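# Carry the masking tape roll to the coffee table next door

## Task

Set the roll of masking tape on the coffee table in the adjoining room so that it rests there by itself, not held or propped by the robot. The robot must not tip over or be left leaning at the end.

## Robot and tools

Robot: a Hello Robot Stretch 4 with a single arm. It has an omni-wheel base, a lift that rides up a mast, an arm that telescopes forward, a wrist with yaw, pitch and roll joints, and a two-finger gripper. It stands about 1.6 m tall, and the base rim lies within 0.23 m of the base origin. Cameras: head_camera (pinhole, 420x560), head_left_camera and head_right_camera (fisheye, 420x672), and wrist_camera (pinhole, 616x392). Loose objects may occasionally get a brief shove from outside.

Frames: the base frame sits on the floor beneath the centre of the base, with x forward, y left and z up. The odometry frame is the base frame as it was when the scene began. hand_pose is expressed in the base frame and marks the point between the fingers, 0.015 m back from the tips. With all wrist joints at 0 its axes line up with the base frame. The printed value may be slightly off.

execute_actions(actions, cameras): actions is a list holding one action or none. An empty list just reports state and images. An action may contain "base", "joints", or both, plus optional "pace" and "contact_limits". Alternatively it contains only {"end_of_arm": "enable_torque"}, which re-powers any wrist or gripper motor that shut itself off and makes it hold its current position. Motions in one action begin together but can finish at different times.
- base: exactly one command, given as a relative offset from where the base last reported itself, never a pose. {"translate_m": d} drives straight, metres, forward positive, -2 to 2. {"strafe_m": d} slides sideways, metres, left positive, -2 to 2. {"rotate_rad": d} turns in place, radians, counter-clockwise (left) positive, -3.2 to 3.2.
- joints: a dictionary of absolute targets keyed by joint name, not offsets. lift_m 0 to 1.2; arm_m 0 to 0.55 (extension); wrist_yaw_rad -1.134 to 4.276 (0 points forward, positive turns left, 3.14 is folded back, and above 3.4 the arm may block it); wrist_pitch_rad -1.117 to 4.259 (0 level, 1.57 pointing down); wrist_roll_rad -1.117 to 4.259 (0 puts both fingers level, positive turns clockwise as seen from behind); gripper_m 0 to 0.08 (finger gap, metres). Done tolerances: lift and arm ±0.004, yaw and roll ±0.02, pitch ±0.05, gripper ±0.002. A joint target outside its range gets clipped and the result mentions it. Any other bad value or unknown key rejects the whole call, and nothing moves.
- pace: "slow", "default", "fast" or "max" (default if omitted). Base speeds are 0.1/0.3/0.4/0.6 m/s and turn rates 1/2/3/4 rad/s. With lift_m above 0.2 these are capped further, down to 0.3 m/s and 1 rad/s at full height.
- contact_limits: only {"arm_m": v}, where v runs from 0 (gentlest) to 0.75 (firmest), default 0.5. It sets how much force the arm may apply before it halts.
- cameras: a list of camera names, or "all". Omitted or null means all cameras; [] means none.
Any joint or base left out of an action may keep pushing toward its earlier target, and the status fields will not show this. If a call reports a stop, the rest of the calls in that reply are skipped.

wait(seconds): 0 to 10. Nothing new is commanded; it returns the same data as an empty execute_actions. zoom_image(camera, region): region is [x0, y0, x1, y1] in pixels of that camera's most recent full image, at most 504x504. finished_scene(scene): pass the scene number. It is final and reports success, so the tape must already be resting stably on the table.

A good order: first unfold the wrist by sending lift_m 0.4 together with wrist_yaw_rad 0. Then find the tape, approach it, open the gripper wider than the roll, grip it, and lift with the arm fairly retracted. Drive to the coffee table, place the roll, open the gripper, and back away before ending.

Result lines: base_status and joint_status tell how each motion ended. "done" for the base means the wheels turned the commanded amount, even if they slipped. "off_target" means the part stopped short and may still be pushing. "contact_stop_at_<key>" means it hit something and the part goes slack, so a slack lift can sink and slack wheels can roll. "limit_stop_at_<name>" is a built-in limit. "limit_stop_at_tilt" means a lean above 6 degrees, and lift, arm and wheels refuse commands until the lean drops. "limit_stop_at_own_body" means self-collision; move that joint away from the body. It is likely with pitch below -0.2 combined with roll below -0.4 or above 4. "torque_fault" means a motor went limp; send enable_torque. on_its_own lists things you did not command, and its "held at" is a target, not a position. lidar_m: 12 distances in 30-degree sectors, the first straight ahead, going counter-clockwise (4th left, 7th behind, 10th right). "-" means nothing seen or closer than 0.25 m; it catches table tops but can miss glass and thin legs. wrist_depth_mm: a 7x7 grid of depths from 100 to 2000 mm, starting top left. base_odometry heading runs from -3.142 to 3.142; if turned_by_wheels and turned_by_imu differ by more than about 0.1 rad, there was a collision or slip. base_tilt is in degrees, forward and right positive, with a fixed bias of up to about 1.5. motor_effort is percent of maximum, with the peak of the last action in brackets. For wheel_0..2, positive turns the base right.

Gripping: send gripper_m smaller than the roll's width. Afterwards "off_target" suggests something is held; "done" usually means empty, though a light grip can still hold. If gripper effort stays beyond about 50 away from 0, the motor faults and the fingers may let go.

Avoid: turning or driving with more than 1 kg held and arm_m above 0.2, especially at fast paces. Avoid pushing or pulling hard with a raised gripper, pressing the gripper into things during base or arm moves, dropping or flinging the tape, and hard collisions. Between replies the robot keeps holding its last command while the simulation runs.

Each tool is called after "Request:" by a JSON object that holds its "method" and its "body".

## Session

Request:
{"method": "execute_actions", "body": {"actions": []}}

Scene clock: 0.00 s.
base_odometry: x=+0.000 y=+0.000 heading=+0.000 (m, m, rad; odometry frame)
turned_by_wheels: +0.000 (rad since the last result)
turned_by_imu: +0.000 (rad since the last result)
base_tilt: forward=+0.6 right=+0.4 (deg)
lidar_m: 0.83 0.76 0.78 0.96 0.87 0.88 1.03 0.92 0.93 1.16 1.26 2.78
base_status: not commanded
joint_positions: lift_m=+0.264 arm_m=-0.001 wrist_yaw_rad=+3.127 wrist_pitch_rad=-0.005 wrist_roll_rad=-0.017 gripper_m=+0.040
joint_status: not commanded
motor_effort: lift_m=+19 arm_m=-1 wrist_yaw_rad=-1 wrist_pitch_rad=-8 wrist_roll_rad=+1 gripper_m=+0 wheel_0=+0 wheel_1=+0 wheel_2=+0 (%)
hand_pose: x=-0.0410 y=+0.0905 z=+0.4433 quat_wxyz=(+0.007, +0.002, -0.008, +1.000) (m; base frame)
wrist_depth_mm: - 141 1229 1336 1060 878 750 / - 140 1229 1336 1078 866 759 / - 123 178 1336 1078 878 759 / 105 139 220 1366 1078 878 759 / 139 976 1205 1336 1078 878 759 / 904 1025 1160 1308 1025 891 750 / 891 960 124 1118 120 809 759
pictures: head_camera, head_left_camera, head_right_camera, wrist_camera
Images, in order (width x height): head_camera 420x560, head_left_camera 420x672, head_right_camera 420x672, wrist_camera 616x392.

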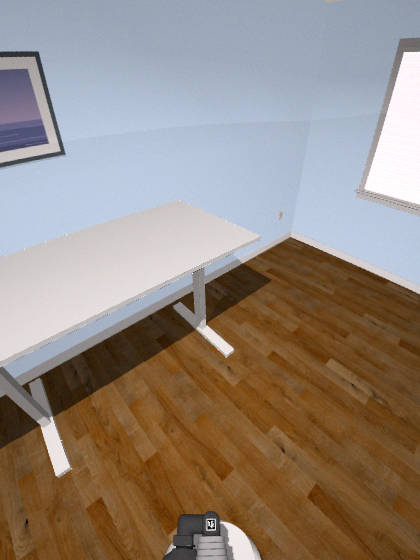

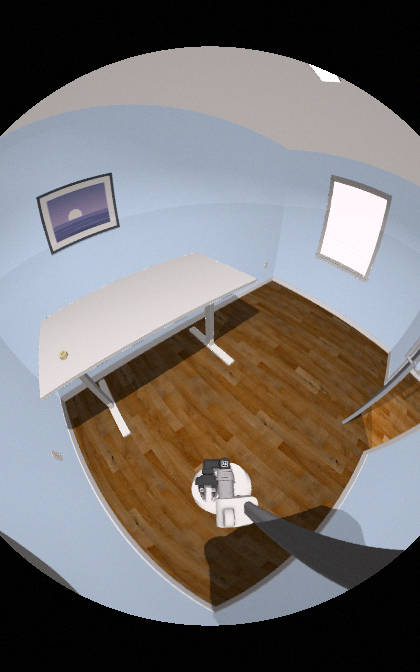

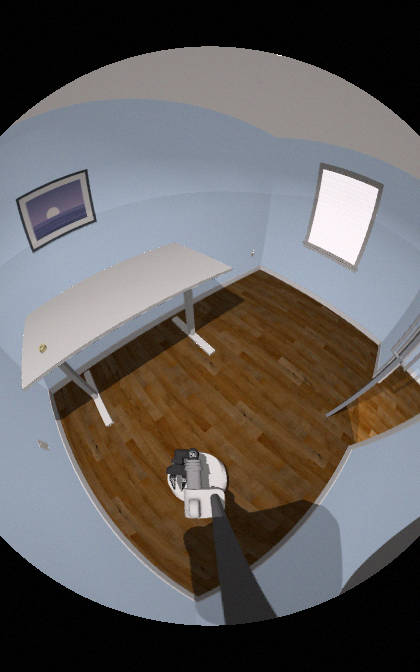

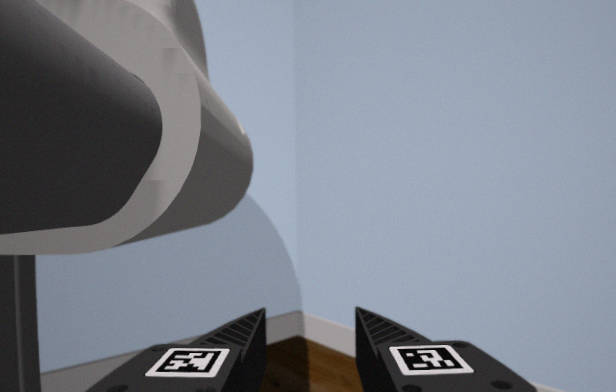

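Higher table. I'll just face the tape.

Request:
{"method": "execute_actions", "body": {"actions": [{"base":{"rotate_rad":1.1},"joints":{"lift_m":1.12,"wrist_yaw_rad":0,"gripper_m":0.08}}], "cameras": []}}

Request:
{"method": "execute_actions", "body": {"actions": [{"base":{"translate_m":0.3},"joints":{"wrist_pitch_rad":0.9}}], "cameras": ["head_camera","wrist_camera"]}}

Scene clock: 9.60 s.
base_odometry: x=+0.000 y=+0.000 heading=+1.099 (m, m, rad; odometry frame)
turned_by_wheels: +1.099 (rad since the last result)
turned_by_imu: +1.086 (rad since the last result)
base_tilt: forward=+0.8 right=+0.6 (deg)
lidar_m: 0.78 0.95 0.86 0.89 1.02 0.91 0.94 1.20 1.37 1.27 0.86 0.77
base_status: done
joint_positions: lift_m=+1.120 arm_m=+0.000 wrist_yaw_rad=+0.001 wrist_pitch_rad=-0.005 wrist_roll_rad=-0.017 gripper_m=+0.080
joint_status: all done
motor_effort: lift_m=+21(27) arm_m=-1(1) wrist_yaw_rad=-1(8) wrist_pitch_rad=-8(9) wrist_roll_rad=+1(1) gripper_m=+2(3) wheel_0=-1(7) wheel_1=-2(9) wheel_2=-3(10) (%)
hand_pose: x=+0.3831 y=-0.0873 z=+1.2991 quat_wxyz=(+1.000, -0.008, -0.002, +0.000) (m; base frame)
wrist_depth_mm: 866 1078 1499 1464 1366 1229 1118 / 866 1060 1499 1464 1336 1205 1098 / 842 1098 1499 1464 1336 1205 1098 / 854 1078 1499 1464 1336 1229 1138 / 842 1078 1464 1430 1336 1205 1118 / 866 1060 1397 1464 1281 1205 1118 / 820 104 798 904 809 107 -
pictures: none
No camera images: the call's "cameras" was empty. Leave "cameras" out to get every camera's image.

Scene clock: 12.07 s.
base_odometry: x=+0.136 y=+0.267 heading=+1.100 (m, m, rad; odometry frame)
turned_by_wheels: +0.000 (rad since the last result)
turned_by_imu: -0.002 (rad since the last result)
base_tilt: forward=+0.8 right=+0.4 (deg)
lidar_m: 0.50 0.82 0.76 0.77 0.97 1.19 1.22 1.52 2.95 0.81 0.56 0.50
base_status: done
joint_positions: lift_m=+1.120 arm_m=+0.000 wrist_yaw_rad=+0.000 wrist_pitch_rad=+0.902 wrist_roll_rad=-0.017 gripper_m=+0.080
joint_status: all done
motor_effort: lift_m=+21(21) arm_m=-1(1) wrist_yaw_rad=+0(0) wrist_pitch_rad=-4(7) wrist_roll_rad=+0(0) gripper_m=+2(1) wheel_0=+1(7) wheel_1=+3(8) wheel_2=-1(15) (%)
hand_pose: x=+0.3024 y=-0.0874 z=+1.1313 quat_wxyz=(+0.900, -0.008, +0.436, +0.004) (m; base frame)
wrist_depth_mm: 741 931 1182 676 668 654 654 / 759 976 574 559 564 554 559 / 809 960 488 488 484 484 477 / 831 1118 1499 445 424 418 418 / 878 1182 1499 1464 1464 389 373 / 917 1229 1336 1308 1336 1336 1281 / 946 104 1160 1205 1182 107 -
pictures: head_camera, wrist_camera
Images, in order (width x height): head_camera 420x560, wrist_camera 616x392.

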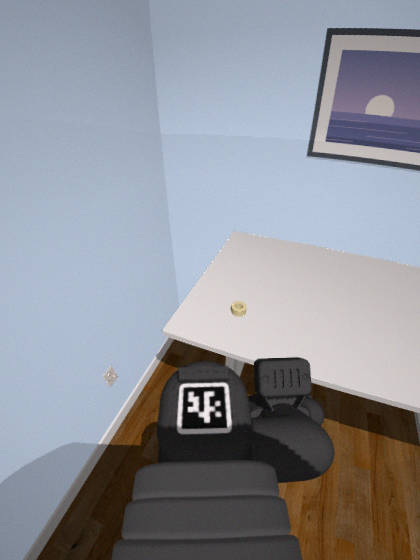

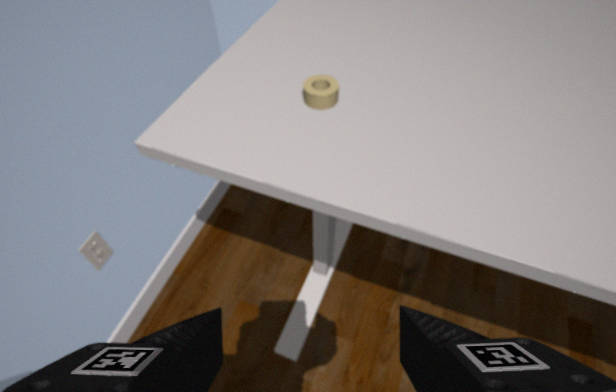

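Request:
{"method": "execute_actions", "body": {"actions": [{"base":{"strafe_m":-0.016},"joints":{"arm_m":0.37,"lift_m":1.02}}], "cameras": ["wrist_camera"]}}

Scene clock: 22.50 s.
base_odometry: x=+0.150 y=+0.260 heading=+1.099 (m, m, rad; odometry frame)
turned_by_wheels: +0.000 (rad since the last result)
turned_by_imu: -0.001 (rad since the last result)
base_tilt: forward=+0.7 right=+0.4 (deg)
lidar_m: 0.49 0.84 0.77 0.77 0.99 1.18 1.24 1.50 2.93 0.81 0.55 0.50
base_status: done
joint_positions: lift_m=+1.020 arm_m=+0.369 wrist_yaw_rad=+0.000 wrist_pitch_rad=+0.902 wrist_roll_rad=-0.017 gripper_m=+0.080
joint_status: all done
motor_effort: lift_m=+16(18) arm_m=+5(6) wrist_yaw_rad=+0(1) wrist_pitch_rad=-4(2) wrist_roll_rad=+1(1) gripper_m=+2(2) wheel_0=+1(7) wheel_1=-3(9) wheel_2=+0(0) (%)
hand_pose: x=+0.6719 y=-0.0874 z=+1.0316 quat_wxyz=(+0.900, -0.008, +0.436, +0.004) (m; base frame)
wrist_depth_mm: 621 778 842 466 462 452 455 / 634 820 407 389 387 387 384 / 668 831 340 334 334 330 330 / 691 298 298 296 294 293 290 / 676 267 265 264 263 260 258 / 240 238 239 220 236 234 233 / 221 104 209 208 208 107 -
pictures: wrist_camera
Images, in order (width x height): wrist_camera 616x392.

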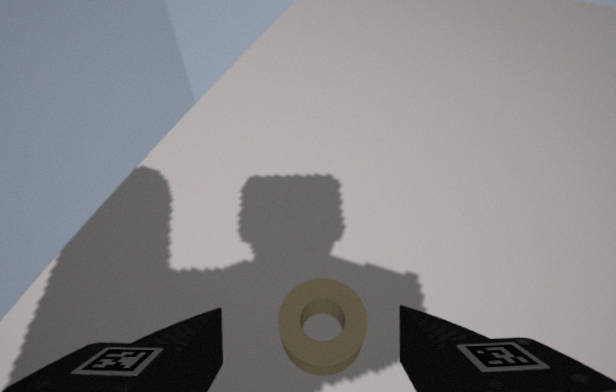

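Request:
{"method": "execute_actions", "body": {"actions": [{"base":{"strafe_m":-0.008},"joints":{"arm_m":0.394,"lift_m":0.966},"pace":"slow"}], "cameras": ["wrist_camera"]}}

Request:
{"method": "execute_actions", "body": {"actions": [{"joints":{"gripper_m":0.03}}], "cameras": []}}

Request:
{"method": "execute_actions", "body": {"actions": [{"joints":{"lift_m":1.01}}], "cameras": ["wrist_camera"]}}

Scene clock: 30.90 s.
base_odometry: x=+0.157 y=+0.257 heading=+1.099 (m, m, rad; odometry frame)
turned_by_wheels: +0.000 (rad since the last result)
turned_by_imu: +0.000 (rad since the last result)
base_tilt: forward=+0.7 right=+0.4 (deg)
lidar_m: 0.52 0.86 0.78 0.79 0.99 1.19 1.23 1.49 2.94 0.81 0.53 0.48
base_status: done
joint_positions: lift_m=+0.966 arm_m=+0.393 wrist_yaw_rad=+0.000 wrist_pitch_rad=+0.902 wrist_roll_rad=-0.017 gripper_m=+0.080
joint_status: all done
motor_effort: lift_m=+16(17) arm_m=+5(4) wrist_yaw_rad=+1(1) wrist_pitch_rad=-4(4) wrist_roll_rad=+0(1) gripper_m=+2(2) wheel_0=+3(5) wheel_1=-3(8) wheel_2=+0(2) (%)
hand_pose: x=+0.6959 y=-0.0874 z=+0.9776 quat_wxyz=(+0.900, -0.008, +0.436, +0.004) (m; base frame)
wrist_depth_mm: 615 778 375 357 353 347 349 / 634 759 301 298 297 297 294 / 654 262 259 256 257 254 253 / 233 229 228 226 225 224 222 / 205 204 203 202 201 200 198 / 183 183 183 161 180 180 179 / 169 104 160 142 159 107 -
pictures: wrist_camera
Images, in order (width x height): wrist_camera 616x392.

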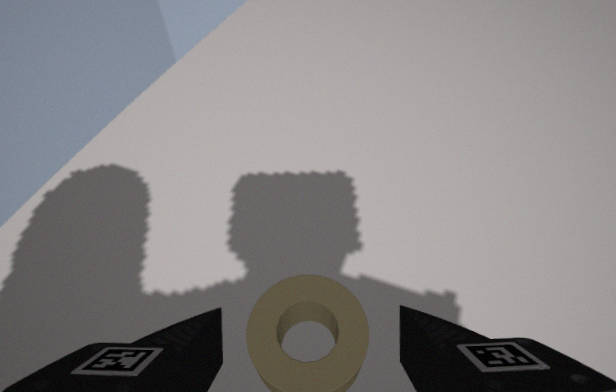

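Scene clock: 32.00 s.
base_odometry: x=+0.157 y=+0.257 heading=+1.099 (m, m, rad; odometry frame)
turned_by_wheels: +0.000 (rad since the last result)
turned_by_imu: +0.000 (rad since the last result)
base_tilt: forward=+0.7 right=+0.5 (deg)
lidar_m: 0.51 0.85 0.76 0.80 0.99 1.20 1.22 1.51 2.94 0.79 0.53 0.48
base_status: not commanded
joint_positions: lift_m=+0.966 arm_m=+0.393 wrist_yaw_rad=+0.000 wrist_pitch_rad=+0.902 wrist_roll_rad=-0.017 gripper_m=+0.048
joint_status: gripper_m off_target (ended at +0.048, target +0.030)
on_its_own: gripper_m is held at +0.042, not at your +0.030, by its contact guard: the fingers met something
motor_effort: lift_m=+16(16) arm_m=+5(5) wrist_yaw_rad=-1(1) wrist_pitch_rad=-5(2) wrist_roll_rad=+0(1) gripper_m=-40(39) wheel_0=+3(3) wheel_1=-3(3) wheel_2=+0(0) (%)
hand_pose: x=+0.6959 y=-0.0874 z=+0.9776 quat_wxyz=(+0.900, -0.008, +0.436, +0.004) (m; base frame)
wrist_depth_mm: 621 778 375 357 353 347 347 / 634 759 301 298 296 296 294 / 654 260 258 257 255 254 254 / 234 229 228 226 225 223 222 / 205 204 203 202 201 200 198 / 183 182 183 160 180 180 178 / 167 169 128 142 122 137 -
pictures: none
No camera images: the call's "cameras" was empty. Leave "cameras" out to get every camera's image.

Scene clock: 33.07 s.
base_odometry: x=+0.157 y=+0.257 heading=+1.099 (m, m, rad; odometry frame)
turned_by_wheels: +0.000 (rad since the last result)
turned_by_imu: +0.000 (rad since the last result)
base_tilt: forward=+0.6 right=+0.6 (deg)
lidar_m: 0.50 0.84 0.76 0.77 1.01 1.21 1.21 1.51 2.92 0.79 0.54 0.48
base_status: not commanded
joint_positions: lift_m=+1.010 arm_m=+0.393 wrist_yaw_rad=+0.000 wrist_pitch_rad=+0.902 wrist_roll_rad=-0.017 gripper_m=+0.048
joint_status: all done
on_its_own: gripper_m is held at +0.042, not at your +0.030, by its contact guard: the fingers met something
motor_effort: lift_m=+21(19) arm_m=+5(5) wrist_yaw_rad=+0(2) wrist_pitch_rad=-5(2) wrist_roll_rad=+1(1) gripper_m=-40(40) wheel_0=+3(3) wheel_1=-3(3) wheel_2=+0(0) (%)
hand_pose: x=+0.6959 y=-0.0874 z=+1.0212 quat_wxyz=(+0.900, -0.008, +0.436, +0.004) (m; base frame)
wrist_depth_mm: 615 778 809 445 442 433 433 / 634 820 389 373 370 366 366 / 661 788 322 322 319 317 315 / 699 286 285 282 281 279 277 / 267 254 253 251 250 248 247 / 229 229 228 160 224 224 223 / 209 211 128 142 122 157 205
pictures: wrist_camera
Images, in order (width x height): wrist_camera 616x392.

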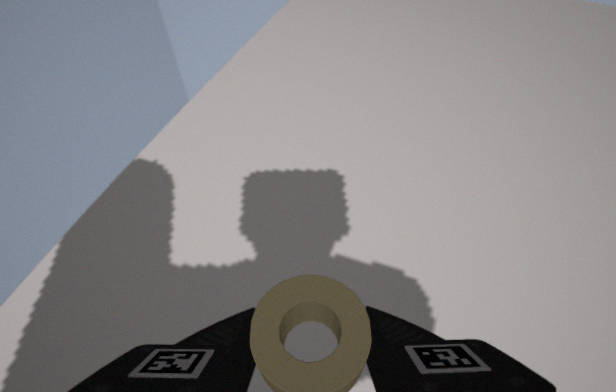

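Request:
{"method": "execute_actions", "body": {"actions": [{"base":{"translate_m":-0.9},"joints":{"arm_m":0},"pace":"fast"}], "cameras": []}}

Request:
{"method": "execute_actions", "body": {"actions": [{"base":{"rotate_rad":-1.95},"joints":{"lift_m":0.6,"wrist_pitch_rad":1.57}}]}}

Scene clock: 44.17 s.
base_odometry: x=-0.251 y=-0.545 heading=+1.099 (m, m, rad; odometry frame)
turned_by_wheels: +0.000 (rad since the last result)
turned_by_imu: +0.006 (rad since the last result)
base_tilt: forward=+0.7 right=+0.7 (deg)
lidar_m: 1.34 1.23 1.12 0.63 0.41 0.36 0.39 0.50 0.90 2.65 1.44 1.29
base_status: done
joint_positions: lift_m=+1.010 arm_m=+0.001 wrist_yaw_rad=+0.000 wrist_pitch_rad=+0.902 wrist_roll_rad=-0.017 gripper_m=+0.048
joint_status: all done
on_its_own: gripper_m is held at +0.042, not at your +0.030, by its contact guard: the fingers met something
motor_effort: lift_m=+20(21) arm_m=-5(5) wrist_yaw_rad=+1(2) wrist_pitch_rad=-5(6) wrist_roll_rad=+0(1) gripper_m=-40(40) wheel_0=-3(7) wheel_1=-4(9) wheel_2=+3(15) (%)
hand_pose: x=+0.3036 y=-0.0874 z=+1.0212 quat_wxyz=(+0.900, -0.007, +0.436, +0.004) (m; base frame)
wrist_depth_mm: 1098 1397 1983 - 1921 1756 1576 / 1160 1464 1921 1983 1921 1863 1808 / 1182 1537 1756 1756 1708 1708 1661 / 1255 1499 1537 1537 1499 1499 1464 / 1281 1366 1366 1366 1366 1336 1336 / 1229 1229 1229 160 1205 1205 1182 / 1138 1138 128 142 122 609 1098
pictures: none
No camera images: the call's "cameras" was empty. Leave "cameras" out to get every camera's image.

Scene clock: 46.80 s.
base_odometry: x=-0.251 y=-0.545 heading=-0.850 (m, m, rad; odometry frame)
turned_by_wheels: -1.949 (rad since the last result)
turned_by_imu: -1.925 (rad since the last result)
base_tilt: forward=+0.6 right=+0.5 (deg)
lidar_m: 0.91 2.71 1.34 1.29 1.39 1.17 1.12 0.54 0.39 0.37 0.41 0.56
base_status: done
joint_positions: lift_m=+0.600 arm_m=+0.001 wrist_yaw_rad=+0.000 wrist_pitch_rad=+1.570 wrist_roll_rad=-0.017 gripper_m=+0.048
joint_status: all done
on_its_own: gripper_m is held at +0.042, not at your +0.030, by its contact guard: the fingers met something
motor_effort: lift_m=+17(16) arm_m=-5(5) wrist_yaw_rad=+1(1) wrist_pitch_rad=+1(5) wrist_roll_rad=+1(1) gripper_m=-39(40) wheel_0=+3(7) wheel_1=+3(10) wheel_2=+5(10) (%)
hand_pose: x=+0.1719 y=-0.0874 z=+0.5657 quat_wxyz=(+0.707, -0.006, +0.707, +0.006) (m; base frame)
wrist_depth_mm: 732 723 715 723 715 634 462 / 723 723 723 723 715 634 466 / 723 723 715 715 707 640 469 / 723 715 715 723 715 647 473 / 723 715 504 500 715 647 473 / 732 504 496 160 539 640 469 / 732 504 128 142 122 325 455
pictures: head_camera, head_left_camera, head_right_camera, wrist_camera
Images, in order (width x height): head_camera 420x560, head_left_camera 420x672, head_right_camera 420x672, wrist_camera 616x392.

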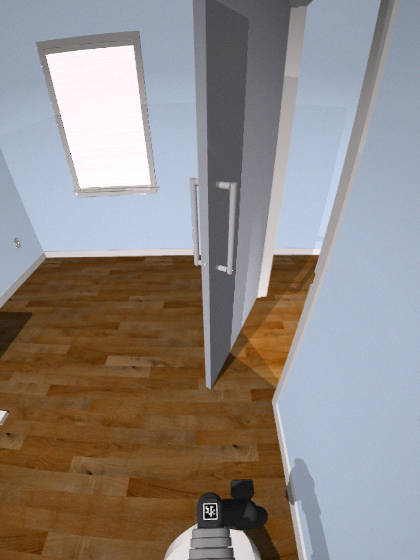

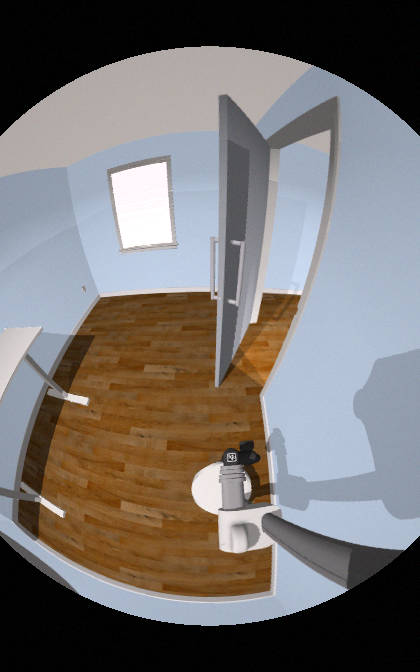

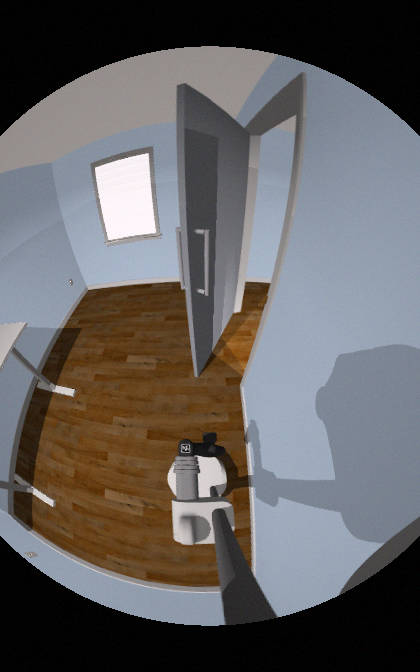

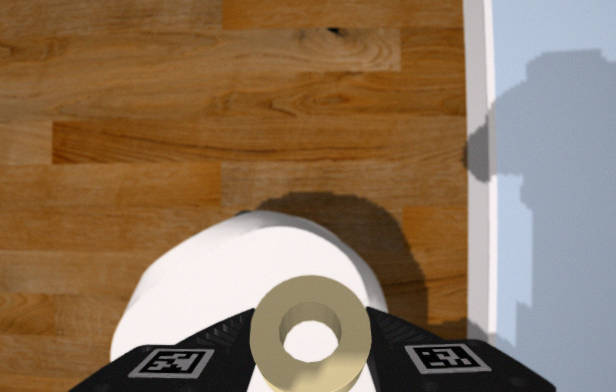

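Request:
{"method": "execute_actions", "body": {"actions": [{"base":{"strafe_m":-0.11},"joints":{"lift_m":0.5}}], "cameras": []}}

Request:
{"method": "execute_actions", "body": {"actions": [{"base":{"translate_m":0.45},"joints":{"arm_m":0.36}}], "cameras": ["head_camera"]}}

Request:
{"method": "execute_actions", "body": {"actions": [{"base":{"strafe_m":0.25},"pace":"slow"}], "cameras": ["head_camera"]}}

Scene clock: 58.27 s.
base_odometry: x=-0.334 y=-0.618 heading=-0.850 (m, m, rad; odometry frame)
turned_by_wheels: +0.000 (rad since the last result)
turned_by_imu: +0.000 (rad since the last result)
base_tilt: forward=+0.6 right=+0.5 (deg)
lidar_m: 0.87 2.69 1.46 1.41 1.49 1.17 1.01 0.40 0.28 0.25 0.28 0.42
base_status: done
joint_positions: lift_m=+0.500 arm_m=+0.001 wrist_yaw_rad=+0.000 wrist_pitch_rad=+1.570 wrist_roll_rad=-0.017 gripper_m=+0.048
joint_status: all done
on_its_own: gripper_m is held at +0.042, not at your +0.030, by its contact guard: the fingers met something
motor_effort: lift_m=+17(15) arm_m=-5(5) wrist_yaw_rad=+1(1) wrist_pitch_rad=+0(1) wrist_roll_rad=+1(1) gripper_m=-40(39) wheel_0=+1(10) wheel_1=-1(10) wheel_2=+0(4) (%)
hand_pose: x=+0.1719 y=-0.0874 z=+0.4657 quat_wxyz=(+0.707, -0.006, +0.707, +0.006) (m; base frame)
wrist_depth_mm: 627 621 621 615 609 430 307 / 621 621 615 615 615 433 303 / 621 627 615 615 615 439 304 / 621 615 621 615 615 436 306 / 627 621 404 404 609 439 304 / 621 404 402 160 430 436 306 / 621 402 128 142 122 230 303
pictures: none
No camera images: the call's "cameras" was empty. Leave "cameras" out to get every camera's image.

Scene clock: 61.23 s.
base_odometry: x=-0.037 y=-0.956 heading=-0.850 (m, m, rad; odometry frame)
turned_by_wheels: +0.000 (rad since the last result)
turned_by_imu: -0.004 (rad since the last result)
base_tilt: forward=+0.8 right=+0.3 (deg)
lidar_m: 0.46 0.49 2.27 1.39 1.46 1.63 1.08 0.40 0.29 0.26 0.30 0.40
base_status: done
joint_positions: lift_m=+0.500 arm_m=+0.359 wrist_yaw_rad=+0.000 wrist_pitch_rad=+1.570 wrist_roll_rad=-0.017 gripper_m=+0.048
joint_status: all done
on_its_own: gripper_m is held at +0.042, not at your +0.030, by its contact guard: the fingers met something
motor_effort: lift_m=+17(17) arm_m=+5(6) wrist_yaw_rad=+1(1) wrist_pitch_rad=+0(0) wrist_roll_rad=+1(1) gripper_m=-41(39) wheel_0=+2(8) wheel_1=+2(9) wheel_2=-3(13) (%)
hand_pose: x=+0.5302 y=-0.0874 z=+0.4657 quat_wxyz=(+0.707, -0.006, +0.707, +0.006) (m; base frame)
wrist_depth_mm: 128 169 262 530 615 609 615 / 137 187 306 615 609 609 615 / 149 213 375 615 615 609 609 / 165 244 480 615 615 609 609 / 182 285 621 615 609 615 609 / 206 340 621 160 609 615 609 / 236 621 128 142 122 281 477
pictures: head_camera
Images, in order (width x height): head_camera 420x560.

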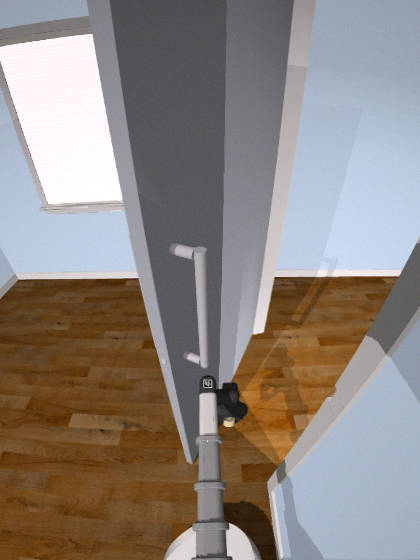

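Scene clock: 64.87 s.
base_odometry: x=+0.151 y=-0.791 heading=-0.850 (m, m, rad; odometry frame)
turned_by_wheels: +0.000 (rad since the last result)
turned_by_imu: -0.001 (rad since the last result)
base_tilt: forward=+0.7 right=+0.4 (deg)
lidar_m: 0.56 2.24 1.17 1.15 1.20 1.63 1.57 0.76 0.55 0.53 0.55 0.91
base_status: done
joint_positions: lift_m=+0.500 arm_m=+0.359 wrist_yaw_rad=+0.000 wrist_pitch_rad=+1.570 wrist_roll_rad=-0.017 gripper_m=+0.048
joint_status: not commanded
on_its_own: gripper_m is held at +0.042, not at your +0.030, by its contact guard: the fingers met something
motor_effort: lift_m=+17(17) arm_m=+5(5) wrist_yaw_rad=+1(0) wrist_pitch_rad=+2(3) wrist_roll_rad=+2(2) gripper_m=-40(39) wheel_0=-3(12) wheel_1=+6(8) wheel_2=-3(2) (%)
hand_pose: x=+0.5302 y=-0.0874 z=+0.4657 quat_wxyz=(+0.707, -0.006, +0.707, +0.006) (m; base frame)
wrist_depth_mm: - - 128 214 615 615 609 / - 111 156 319 615 615 609 / - 123 204 603 615 609 609 / 108 148 293 615 609 609 615 / 119 204 615 615 615 609 615 / 621 615 615 160 609 609 609 / 621 615 128 142 122 357 603
pictures: head_camera
Images, in order (width x height): head_camera 420x560.

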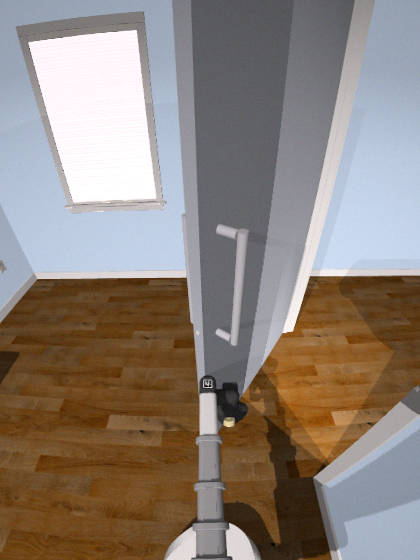

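Request:
{"method": "execute_actions", "body": {"actions": [{"base":{"strafe_m":-0.25},"joints":{"arm_m":0}}], "cameras": ["head_camera"]}}

Request:
{"method": "execute_actions", "body": {"actions": [{"base":{"translate_m":0.5}}], "cameras": []}}

Request:
{"method": "execute_actions", "body": {"actions": [{"base":{"rotate_rad":-0.9}}], "cameras": ["head_left_camera","head_right_camera"]}}

Scene clock: 76.73 s.
base_odometry: x=-0.037 y=-0.956 heading=-0.850 (m, m, rad; odometry frame)
turned_by_wheels: +0.000 (rad since the last result)
turned_by_imu: +0.000 (rad since the last result)
base_tilt: forward=+0.6 right=+0.5 (deg)
lidar_m: 0.59 0.58 2.26 1.39 1.47 1.63 1.08 0.41 0.29 0.26 0.28 0.41
base_status: done
joint_positions: lift_m=+0.500 arm_m=+0.001 wrist_yaw_rad=+0.000 wrist_pitch_rad=+1.570 wrist_roll_rad=-0.017 gripper_m=+0.048
joint_status: all done
on_its_own: gripper_m is held at +0.042, not at your +0.030, by its contact guard: the fingers met something
motor_effort: lift_m=+17(17) arm_m=-5(6) wrist_yaw_rad=+1(0) wrist_pitch_rad=+0(1) wrist_roll_rad=+1(1) gripper_m=-40(39) wheel_0=+1(9) wheel_1=-2(11) wheel_2=+0(4) (%)
hand_pose: x=+0.1719 y=-0.0874 z=+0.4657 quat_wxyz=(+0.707, -0.006, +0.707, +0.006) (m; base frame)
wrist_depth_mm: 627 621 621 621 615 615 314 / 621 621 621 621 621 459 304 / 621 621 621 615 621 455 320 / 621 621 615 615 615 459 322 / 627 621 404 402 621 459 322 / 621 404 399 160 430 459 320 / 621 404 127 142 122 239 309
pictures: head_camera
Images, in order (width x height): head_camera 420x560.

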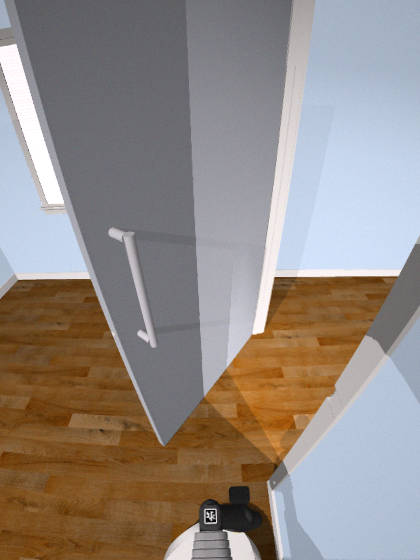

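Scene clock: 79.90 s.
base_odometry: x=+0.293 y=-1.331 heading=-0.850 (m, m, rad; odometry frame)
turned_by_wheels: +0.000 (rad since the last result)
turned_by_imu: -0.004 (rad since the last result)
base_tilt: forward=+0.7 right=+0.6 (deg)
lidar_m: 0.31 0.25 0.25 0.25 1.45 2.11 1.11 0.43 0.31 2.54 2.32 0.66
base_status: done
joint_positions: lift_m=+0.500 arm_m=+0.001 wrist_yaw_rad=+0.000 wrist_pitch_rad=+1.570 wrist_roll_rad=-0.017 gripper_m=+0.048
joint_status: not commanded
on_its_own: gripper_m is held at +0.042, not at your +0.030, by its contact guard: the fingers met something
motor_effort: lift_m=+17(17) arm_m=-5(5) wrist_yaw_rad=+1(1) wrist_pitch_rad=-1(0) wrist_roll_rad=+0(0) gripper_m=-39(40) wheel_0=+0(5) wheel_1=+2(8) wheel_2=-2(13) (%)
hand_pose: x=+0.1719 y=-0.0874 z=+0.4657 quat_wxyz=(+0.707, -0.006, +0.707, +0.006) (m; base frame)
wrist_depth_mm: 204 259 373 615 615 615 609 / 223 297 459 615 615 615 609 / 252 355 597 615 615 615 609 / 291 430 615 615 609 609 609 / 340 469 402 402 615 615 609 / 418 402 402 160 430 609 609 / 621 402 128 142 122 359 609
pictures: none
No camera images: the call's "cameras" was empty. Leave "cameras" out to get every camera's image.

Scene clock: 81.53 s.
base_odometry: x=+0.293 y=-1.331 heading=-1.749 (m, m, rad; odometry frame)
turned_by_wheels: -0.899 (rad since the last result)
turned_by_imu: -0.888 (rad since the last result)
base_tilt: forward=+0.7 right=+0.5 (deg)
lidar_m: 2.04 0.47 0.26 0.25 0.25 1.42 1.55 2.08 0.76 0.36 0.30 2.53
base_status: done
joint_positions: lift_m=+0.500 arm_m=+0.001 wrist_yaw_rad=+0.000 wrist_pitch_rad=+1.570 wrist_roll_rad=-0.017 gripper_m=+0.048
joint_status: not commanded
on_its_own: gripper_m is held at +0.042, not at your +0.030, by its contact guard: the fingers met something
motor_effort: lift_m=+17(17) arm_m=-5(5) wrist_yaw_rad=+0(1) wrist_pitch_rad=-1(1) wrist_roll_rad=+1(1) gripper_m=-40(39) wheel_0=+2(7) wheel_1=+3(9) wheel_2=+4(12) (%)
hand_pose: x=+0.1719 y=-0.0874 z=+0.4657 quat_wxyz=(+0.707, -0.006, +0.707, +0.006) (m; base frame)
wrist_depth_mm: 621 621 621 615 621 615 615 / 621 621 615 615 615 609 615 / 585 621 615 615 615 615 609 / 549 621 615 621 609 525 359 / 517 621 402 402 615 445 315 / 488 404 399 160 430 609 410 / 442 404 128 142 122 357 615
pictures: head_left_camera, head_right_camera
Images, in order (width x height): head_left_camera 420x672, head_right_camera 420x672.

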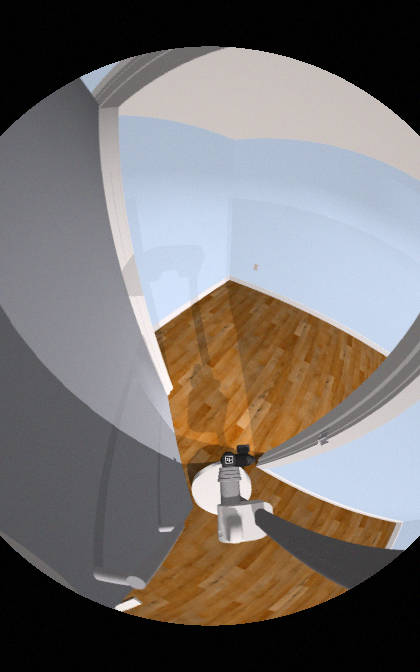

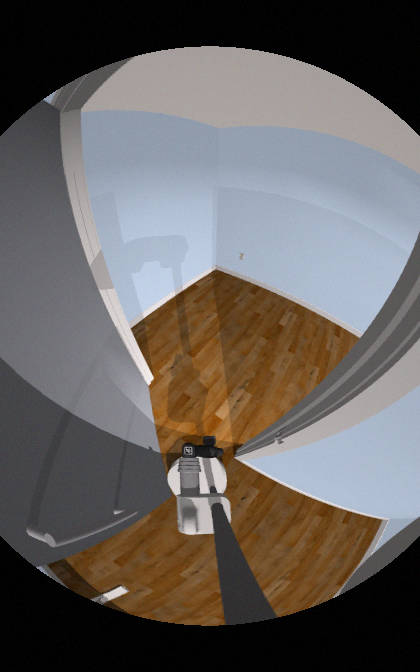

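Request:
{"method": "execute_actions", "body": {"actions": [{"base":{"translate_m":0.8}}], "cameras": []}}

Request:
{"method": "execute_actions", "body": {"actions": [{"base":{"rotate_rad":-1.6},"joints":{"wrist_pitch_rad":0.9,"lift_m":0.62}}], "cameras": ["head_camera","head_left_camera"]}}

Scene clock: 92.27 s.
base_odometry: x=+0.151 y=-2.118 heading=-1.749 (m, m, rad; odometry frame)
turned_by_wheels: +0.000 (rad since the last result)
turned_by_imu: -0.007 (rad since the last result)
base_tilt: forward=+0.9 right=+0.4 (deg)
lidar_m: 1.45 1.15 0.41 0.41 0.43 0.49 0.87 0.62 1.89 2.17 1.93 1.91
base_status: done
joint_positions: lift_m=+0.500 arm_m=+0.001 wrist_yaw_rad=+0.000 wrist_pitch_rad=+1.570 wrist_roll_rad=-0.017 gripper_m=+0.048
joint_status: not commanded
on_its_own: gripper_m is held at +0.042, not at your +0.030, by its contact guard: the fingers met something
motor_effort: lift_m=+17(17) arm_m=-5(5) wrist_yaw_rad=+1(0) wrist_pitch_rad=-1(0) wrist_roll_rad=+1(1) gripper_m=-39(40) wheel_0=+2(7) wheel_1=+3(9) wheel_2=-2(12) (%)
hand_pose: x=+0.1719 y=-0.0874 z=+0.4657 quat_wxyz=(+0.707, -0.006, +0.707, +0.006) (m; base frame)
wrist_depth_mm: 627 621 621 621 621 609 609 / 615 627 621 615 615 615 609 / 621 621 621 615 609 609 615 / 621 621 615 621 615 615 603 / 621 621 404 402 609 609 609 / 615 402 402 160 433 609 615 / 621 402 128 142 122 359 609
pictures: none
No camera images: the call's "cameras" was empty. Leave "cameras" out to get every camera's image.

Scene clock: 94.33 s.
base_odometry: x=+0.151 y=-2.118 heading=+2.935 (m, m, rad; odometry frame)
turned_by_wheels: -1.599 (rad since the last result)
turned_by_imu: -1.580 (rad since the last result)
base_tilt: forward=+0.8 right=+0.5 (deg)
lidar_m: 2.12 1.94 1.90 1.46 1.16 0.46 0.42 0.42 0.49 0.85 0.64 1.50
base_status: done
joint_positions: lift_m=+0.620 arm_m=+0.001 wrist_yaw_rad=+0.000 wrist_pitch_rad=+0.902 wrist_roll_rad=-0.017 gripper_m=+0.048
joint_status: all done
on_its_own: gripper_m is held at +0.042, not at your +0.030, by its contact guard: the fingers met something
motor_effort: lift_m=+21(23) arm_m=-5(5) wrist_yaw_rad=-1(0) wrist_pitch_rad=-5(10) wrist_roll_rad=+1(1) gripper_m=-39(40) wheel_0=+1(8) wheel_1=+3(9) wheel_2=+4(10) (%)
hand_pose: x=+0.3036 y=-0.0874 z=+0.6312 quat_wxyz=(+0.900, -0.008, +0.436, +0.004) (m; base frame)
wrist_depth_mm: 1537 1618 1576 1576 1576 1576 1576 / 1397 1366 1366 1336 1336 1336 1308 / 1182 1160 1160 1160 1138 1118 1118 / 1025 1025 1008 1025 1008 991 991 / 904 904 891 904 891 891 878 / 820 809 820 160 798 798 759 / 750 759 128 142 122 421 668
pictures: head_camera, head_left_camera
Images, in order (width x height): head_camera 420x560, head_left_camera 420x672.

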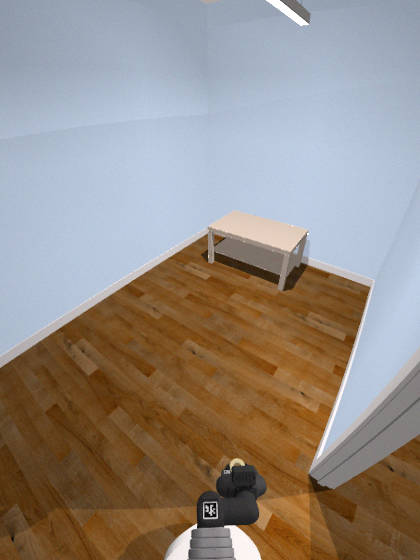

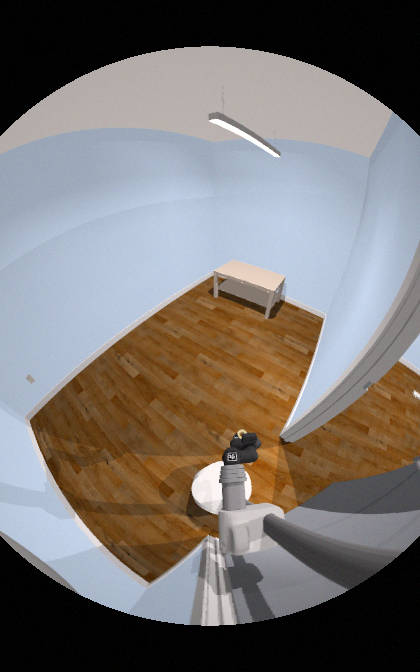

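Request:
{"method": "execute_actions", "body": {"actions": [{"base":{"rotate_rad":-0.13}}], "cameras": []}}

Request:
{"method": "execute_actions", "body": {"actions": [{"base":{"translate_m":1.6},"joints":{"arm_m":0.4},"pace":"fast"}], "cameras": ["head_camera","wrist_camera"]}}

Scene clock: 103.97 s.
base_odometry: x=+0.150 y=-2.118 heading=+2.805 (m, m, rad; odometry frame)
turned_by_wheels: -0.129 (rad since the last result)
turned_by_imu: -0.128 (rad since the last result)
base_tilt: forward=+0.6 right=+0.4 (deg)
lidar_m: 2.02 2.01 1.92 1.61 1.19 0.70 0.42 0.42 0.46 0.72 0.64 0.69
base_status: done
joint_positions: lift_m=+0.620 arm_m=+0.001 wrist_yaw_rad=+0.000 wrist_pitch_rad=+0.902 wrist_roll_rad=-0.017 gripper_m=+0.048
joint_status: not commanded
on_its_own: gripper_m is held at +0.042, not at your +0.030, by its contact guard: the fingers met something
motor_effort: lift_m=+21(21) arm_m=-5(5) wrist_yaw_rad=+0(0) wrist_pitch_rad=-7(7) wrist_roll_rad=+0(0) gripper_m=-40(40) wheel_0=+2(9) wheel_1=+3(10) wheel_2=+5(10) (%)
hand_pose: x=+0.3036 y=-0.0874 z=+0.6312 quat_wxyz=(+0.900, -0.008, +0.436, +0.004) (m; base frame)
wrist_depth_mm: 1618 1618 1576 1576 1576 1618 1499 / 1366 1366 1336 1336 1336 1336 1229 / 1182 1160 1138 1160 1138 1138 991 / 1025 1025 1025 1008 991 991 820 / 917 917 904 904 891 891 676 / 809 820 820 160 798 798 564 / 750 750 128 142 122 389 634
pictures: none
No camera images: the call's "cameras" was empty. Leave "cameras" out to get every camera's image.

Scene clock: 109.27 s.
base_odometry: x=-1.360 y=-1.591 heading=+2.806 (m, m, rad; odometry frame)
turned_by_wheels: +0.000 (rad since the last result)
turned_by_imu: -0.013 (rad since the last result)
base_tilt: forward=+0.7 right=+0.4 (deg)
lidar_m: 0.58 0.82 1.11 1.15 1.60 2.52 1.93 1.02 0.97 1.02 0.61 0.57
base_status: done
joint_positions: lift_m=+0.620 arm_m=+0.399 wrist_yaw_rad=+0.000 wrist_pitch_rad=+0.902 wrist_roll_rad=-0.017 gripper_m=+0.048
joint_status: all done
on_its_own: gripper_m is held at +0.042, not at your +0.030, by its contact guard: the fingers met something
motor_effort: lift_m=+20(21) arm_m=+5(5) wrist_yaw_rad=+0(1) wrist_pitch_rad=-4(5) wrist_roll_rad=+1(1) gripper_m=-39(39) wheel_0=+1(8) wheel_1=+3(10) wheel_2=+0(15) (%)
hand_pose: x=+0.7020 y=-0.0874 z=+0.6312 quat_wxyz=(+0.900, -0.008, +0.436, +0.004) (m; base frame)
wrist_depth_mm: 809 946 778 691 627 564 517 / 854 1008 564 554 554 585 554 / 866 492 488 480 480 477 473 / 430 430 427 424 421 418 415 / 382 379 379 379 375 373 370 / 342 343 343 160 340 336 334 / 723 317 128 142 122 209 307
pictures: head_camera, wrist_camera
Images, in order (width x height): head_camera 420x560, wrist_camera 616x392.

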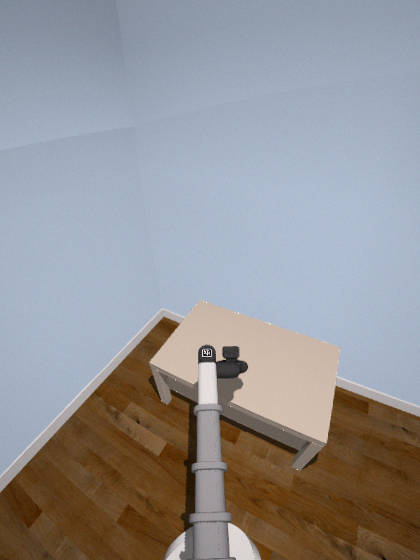

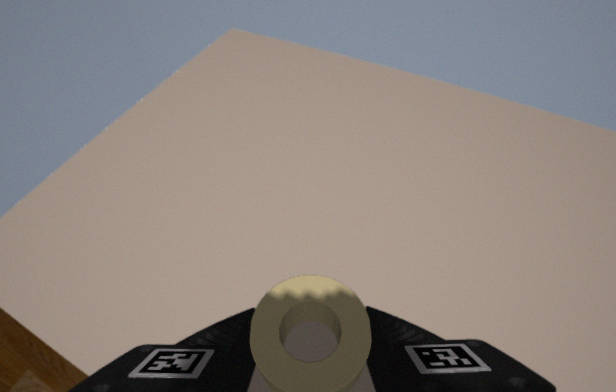

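Request:
{"method": "execute_actions", "body": {"actions": [{"joints":{"lift_m":0.468,"arm_m":0.47}}], "cameras": []}}

Request:
{"method": "execute_actions", "body": {"actions": [{"joints":{"gripper_m":0.08}}], "cameras": []}}

Request:
{"method": "execute_actions", "body": {"actions": [{"joints":{"lift_m":0.55,"arm_m":0.37},"pace":"fast"}], "cameras": ["wrist_camera"]}}

Scene clock: 117.60 s.
base_odometry: x=-1.360 y=-1.591 heading=+2.806 (m, m, rad; odometry frame)
turned_by_wheels: +0.000 (rad since the last result)
turned_by_imu: +0.000 (rad since the last result)
base_tilt: forward=+0.7 right=+0.5 (deg)
lidar_m: 0.60 0.83 1.11 1.17 1.60 2.52 1.93 1.00 0.97 1.02 0.61 0.57
base_status: not commanded
joint_positions: lift_m=+0.468 arm_m=+0.469 wrist_yaw_rad=+0.000 wrist_pitch_rad=+0.902 wrist_roll_rad=-0.017 gripper_m=+0.048
joint_status: all done
on_its_own: gripper_m is held at +0.042, not at your +0.030, by its contact guard: the fingers met something
motor_effort: lift_m=+17(24) arm_m=+5(4) wrist_yaw_rad=+1(2) wrist_pitch_rad=-5(3) wrist_roll_rad=+1(1) gripper_m=-41(40) wheel_0=+1(1) wheel_1=+3(3) wheel_2=+0(0) (%)
hand_pose: x=+0.7719 y=-0.0874 z=+0.4795 quat_wxyz=(+0.900, -0.008, +0.436, +0.004) (m; base frame)
wrist_depth_mm: 732 364 364 362 357 349 349 / 312 309 303 301 298 298 298 / 267 264 262 259 257 256 255 / 232 231 229 228 227 226 224 / 206 206 205 204 203 201 200 / 185 185 184 160 182 181 179 / 169 171 128 142 122 138 -
pictures: none
No camera images: the call's "cameras" was empty. Leave "cameras" out to get every camera's image.

Scene clock: 118.63 s.
base_odometry: x=-1.360 y=-1.591 heading=+2.806 (m, m, rad; odometry frame)
turned_by_wheels: +0.000 (rad since the last result)
turned_by_imu: +0.000 (rad since the last result)
base_tilt: forward=+0.6 right=+0.6 (deg)
lidar_m: 0.60 0.80 1.10 1.16 1.59 2.52 1.92 1.01 0.97 1.02 0.60 0.57
base_status: not commanded
joint_positions: lift_m=+0.468 arm_m=+0.469 wrist_yaw_rad=+0.000 wrist_pitch_rad=+0.902 wrist_roll_rad=-0.017 gripper_m=+0.080
joint_status: all done
motor_effort: lift_m=+17(17) arm_m=+5(5) wrist_yaw_rad=+1(0) wrist_pitch_rad=-6(7) wrist_roll_rad=+2(1) gripper_m=+2(39) wheel_0=+1(1) wheel_1=+3(3) wheel_2=+0(0) (%)
hand_pose: x=+0.7719 y=-0.0874 z=+0.4795 quat_wxyz=(+0.900, -0.008, +0.436, +0.004) (m; base frame)
wrist_depth_mm: 732 364 364 362 357 351 351 / 312 309 304 301 300 298 297 / 266 264 262 259 258 256 256 / 233 231 230 229 228 225 224 / 207 206 204 204 202 201 200 / 185 185 185 161 183 181 180 / 170 104 160 144 160 107 -
pictures: none
No camera images: the call's "cameras" was empty. Leave "cameras" out to get every camera's image.

Scene clock: 119.73 s.
base_odometry: x=-1.360 y=-1.591 heading=+2.806 (m, m, rad; odometry frame)
turned_by_wheels: +0.000 (rad since the last result)
turned_by_imu: +0.000 (rad since the last result)
base_tilt: forward=+0.7 right=+0.5 (deg)
lidar_m: 0.60 0.83 1.12 1.16 1.60 2.51 1.92 1.03 0.96 1.01 0.60 0.56
base_status: not commanded
joint_positions: lift_m=+0.550 arm_m=+0.371 wrist_yaw_rad=+0.000 wrist_pitch_rad=+0.902 wrist_roll_rad=-0.017 gripper_m=+0.080
joint_status: all done
motor_effort: lift_m=+21(21) arm_m=-5(7) wrist_yaw_rad=+1(0) wrist_pitch_rad=-5(4) wrist_roll_rad=+1(0) gripper_m=+3(3) wheel_0=+1(1) wheel_1=+3(3) wheel_2=+0(0) (%)
hand_pose: x=+0.6736 y=-0.0874 z=+0.5612 quat_wxyz=(+0.900, -0.007, +0.436, +0.004) (m; base frame)
wrist_depth_mm: 831 917 535 530 521 554 535 / 831 449 442 442 436 436 436 / 389 387 382 377 377 375 373 / 340 338 334 334 332 329 327 / 301 301 298 283 297 293 291 / 282 270 270 268 266 264 263 / 683 104 236 244 236 107 -
pictures: wrist_camera
Images, in order (width x height): wrist_camera 616x392.

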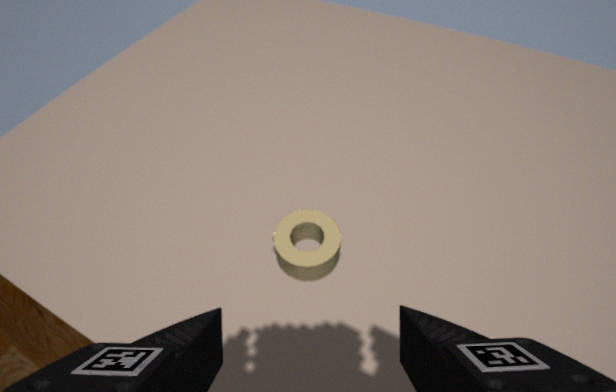

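Request:
{"method": "finished_scene", "body": {"scene": 2}}

The scene is finished: the task was done.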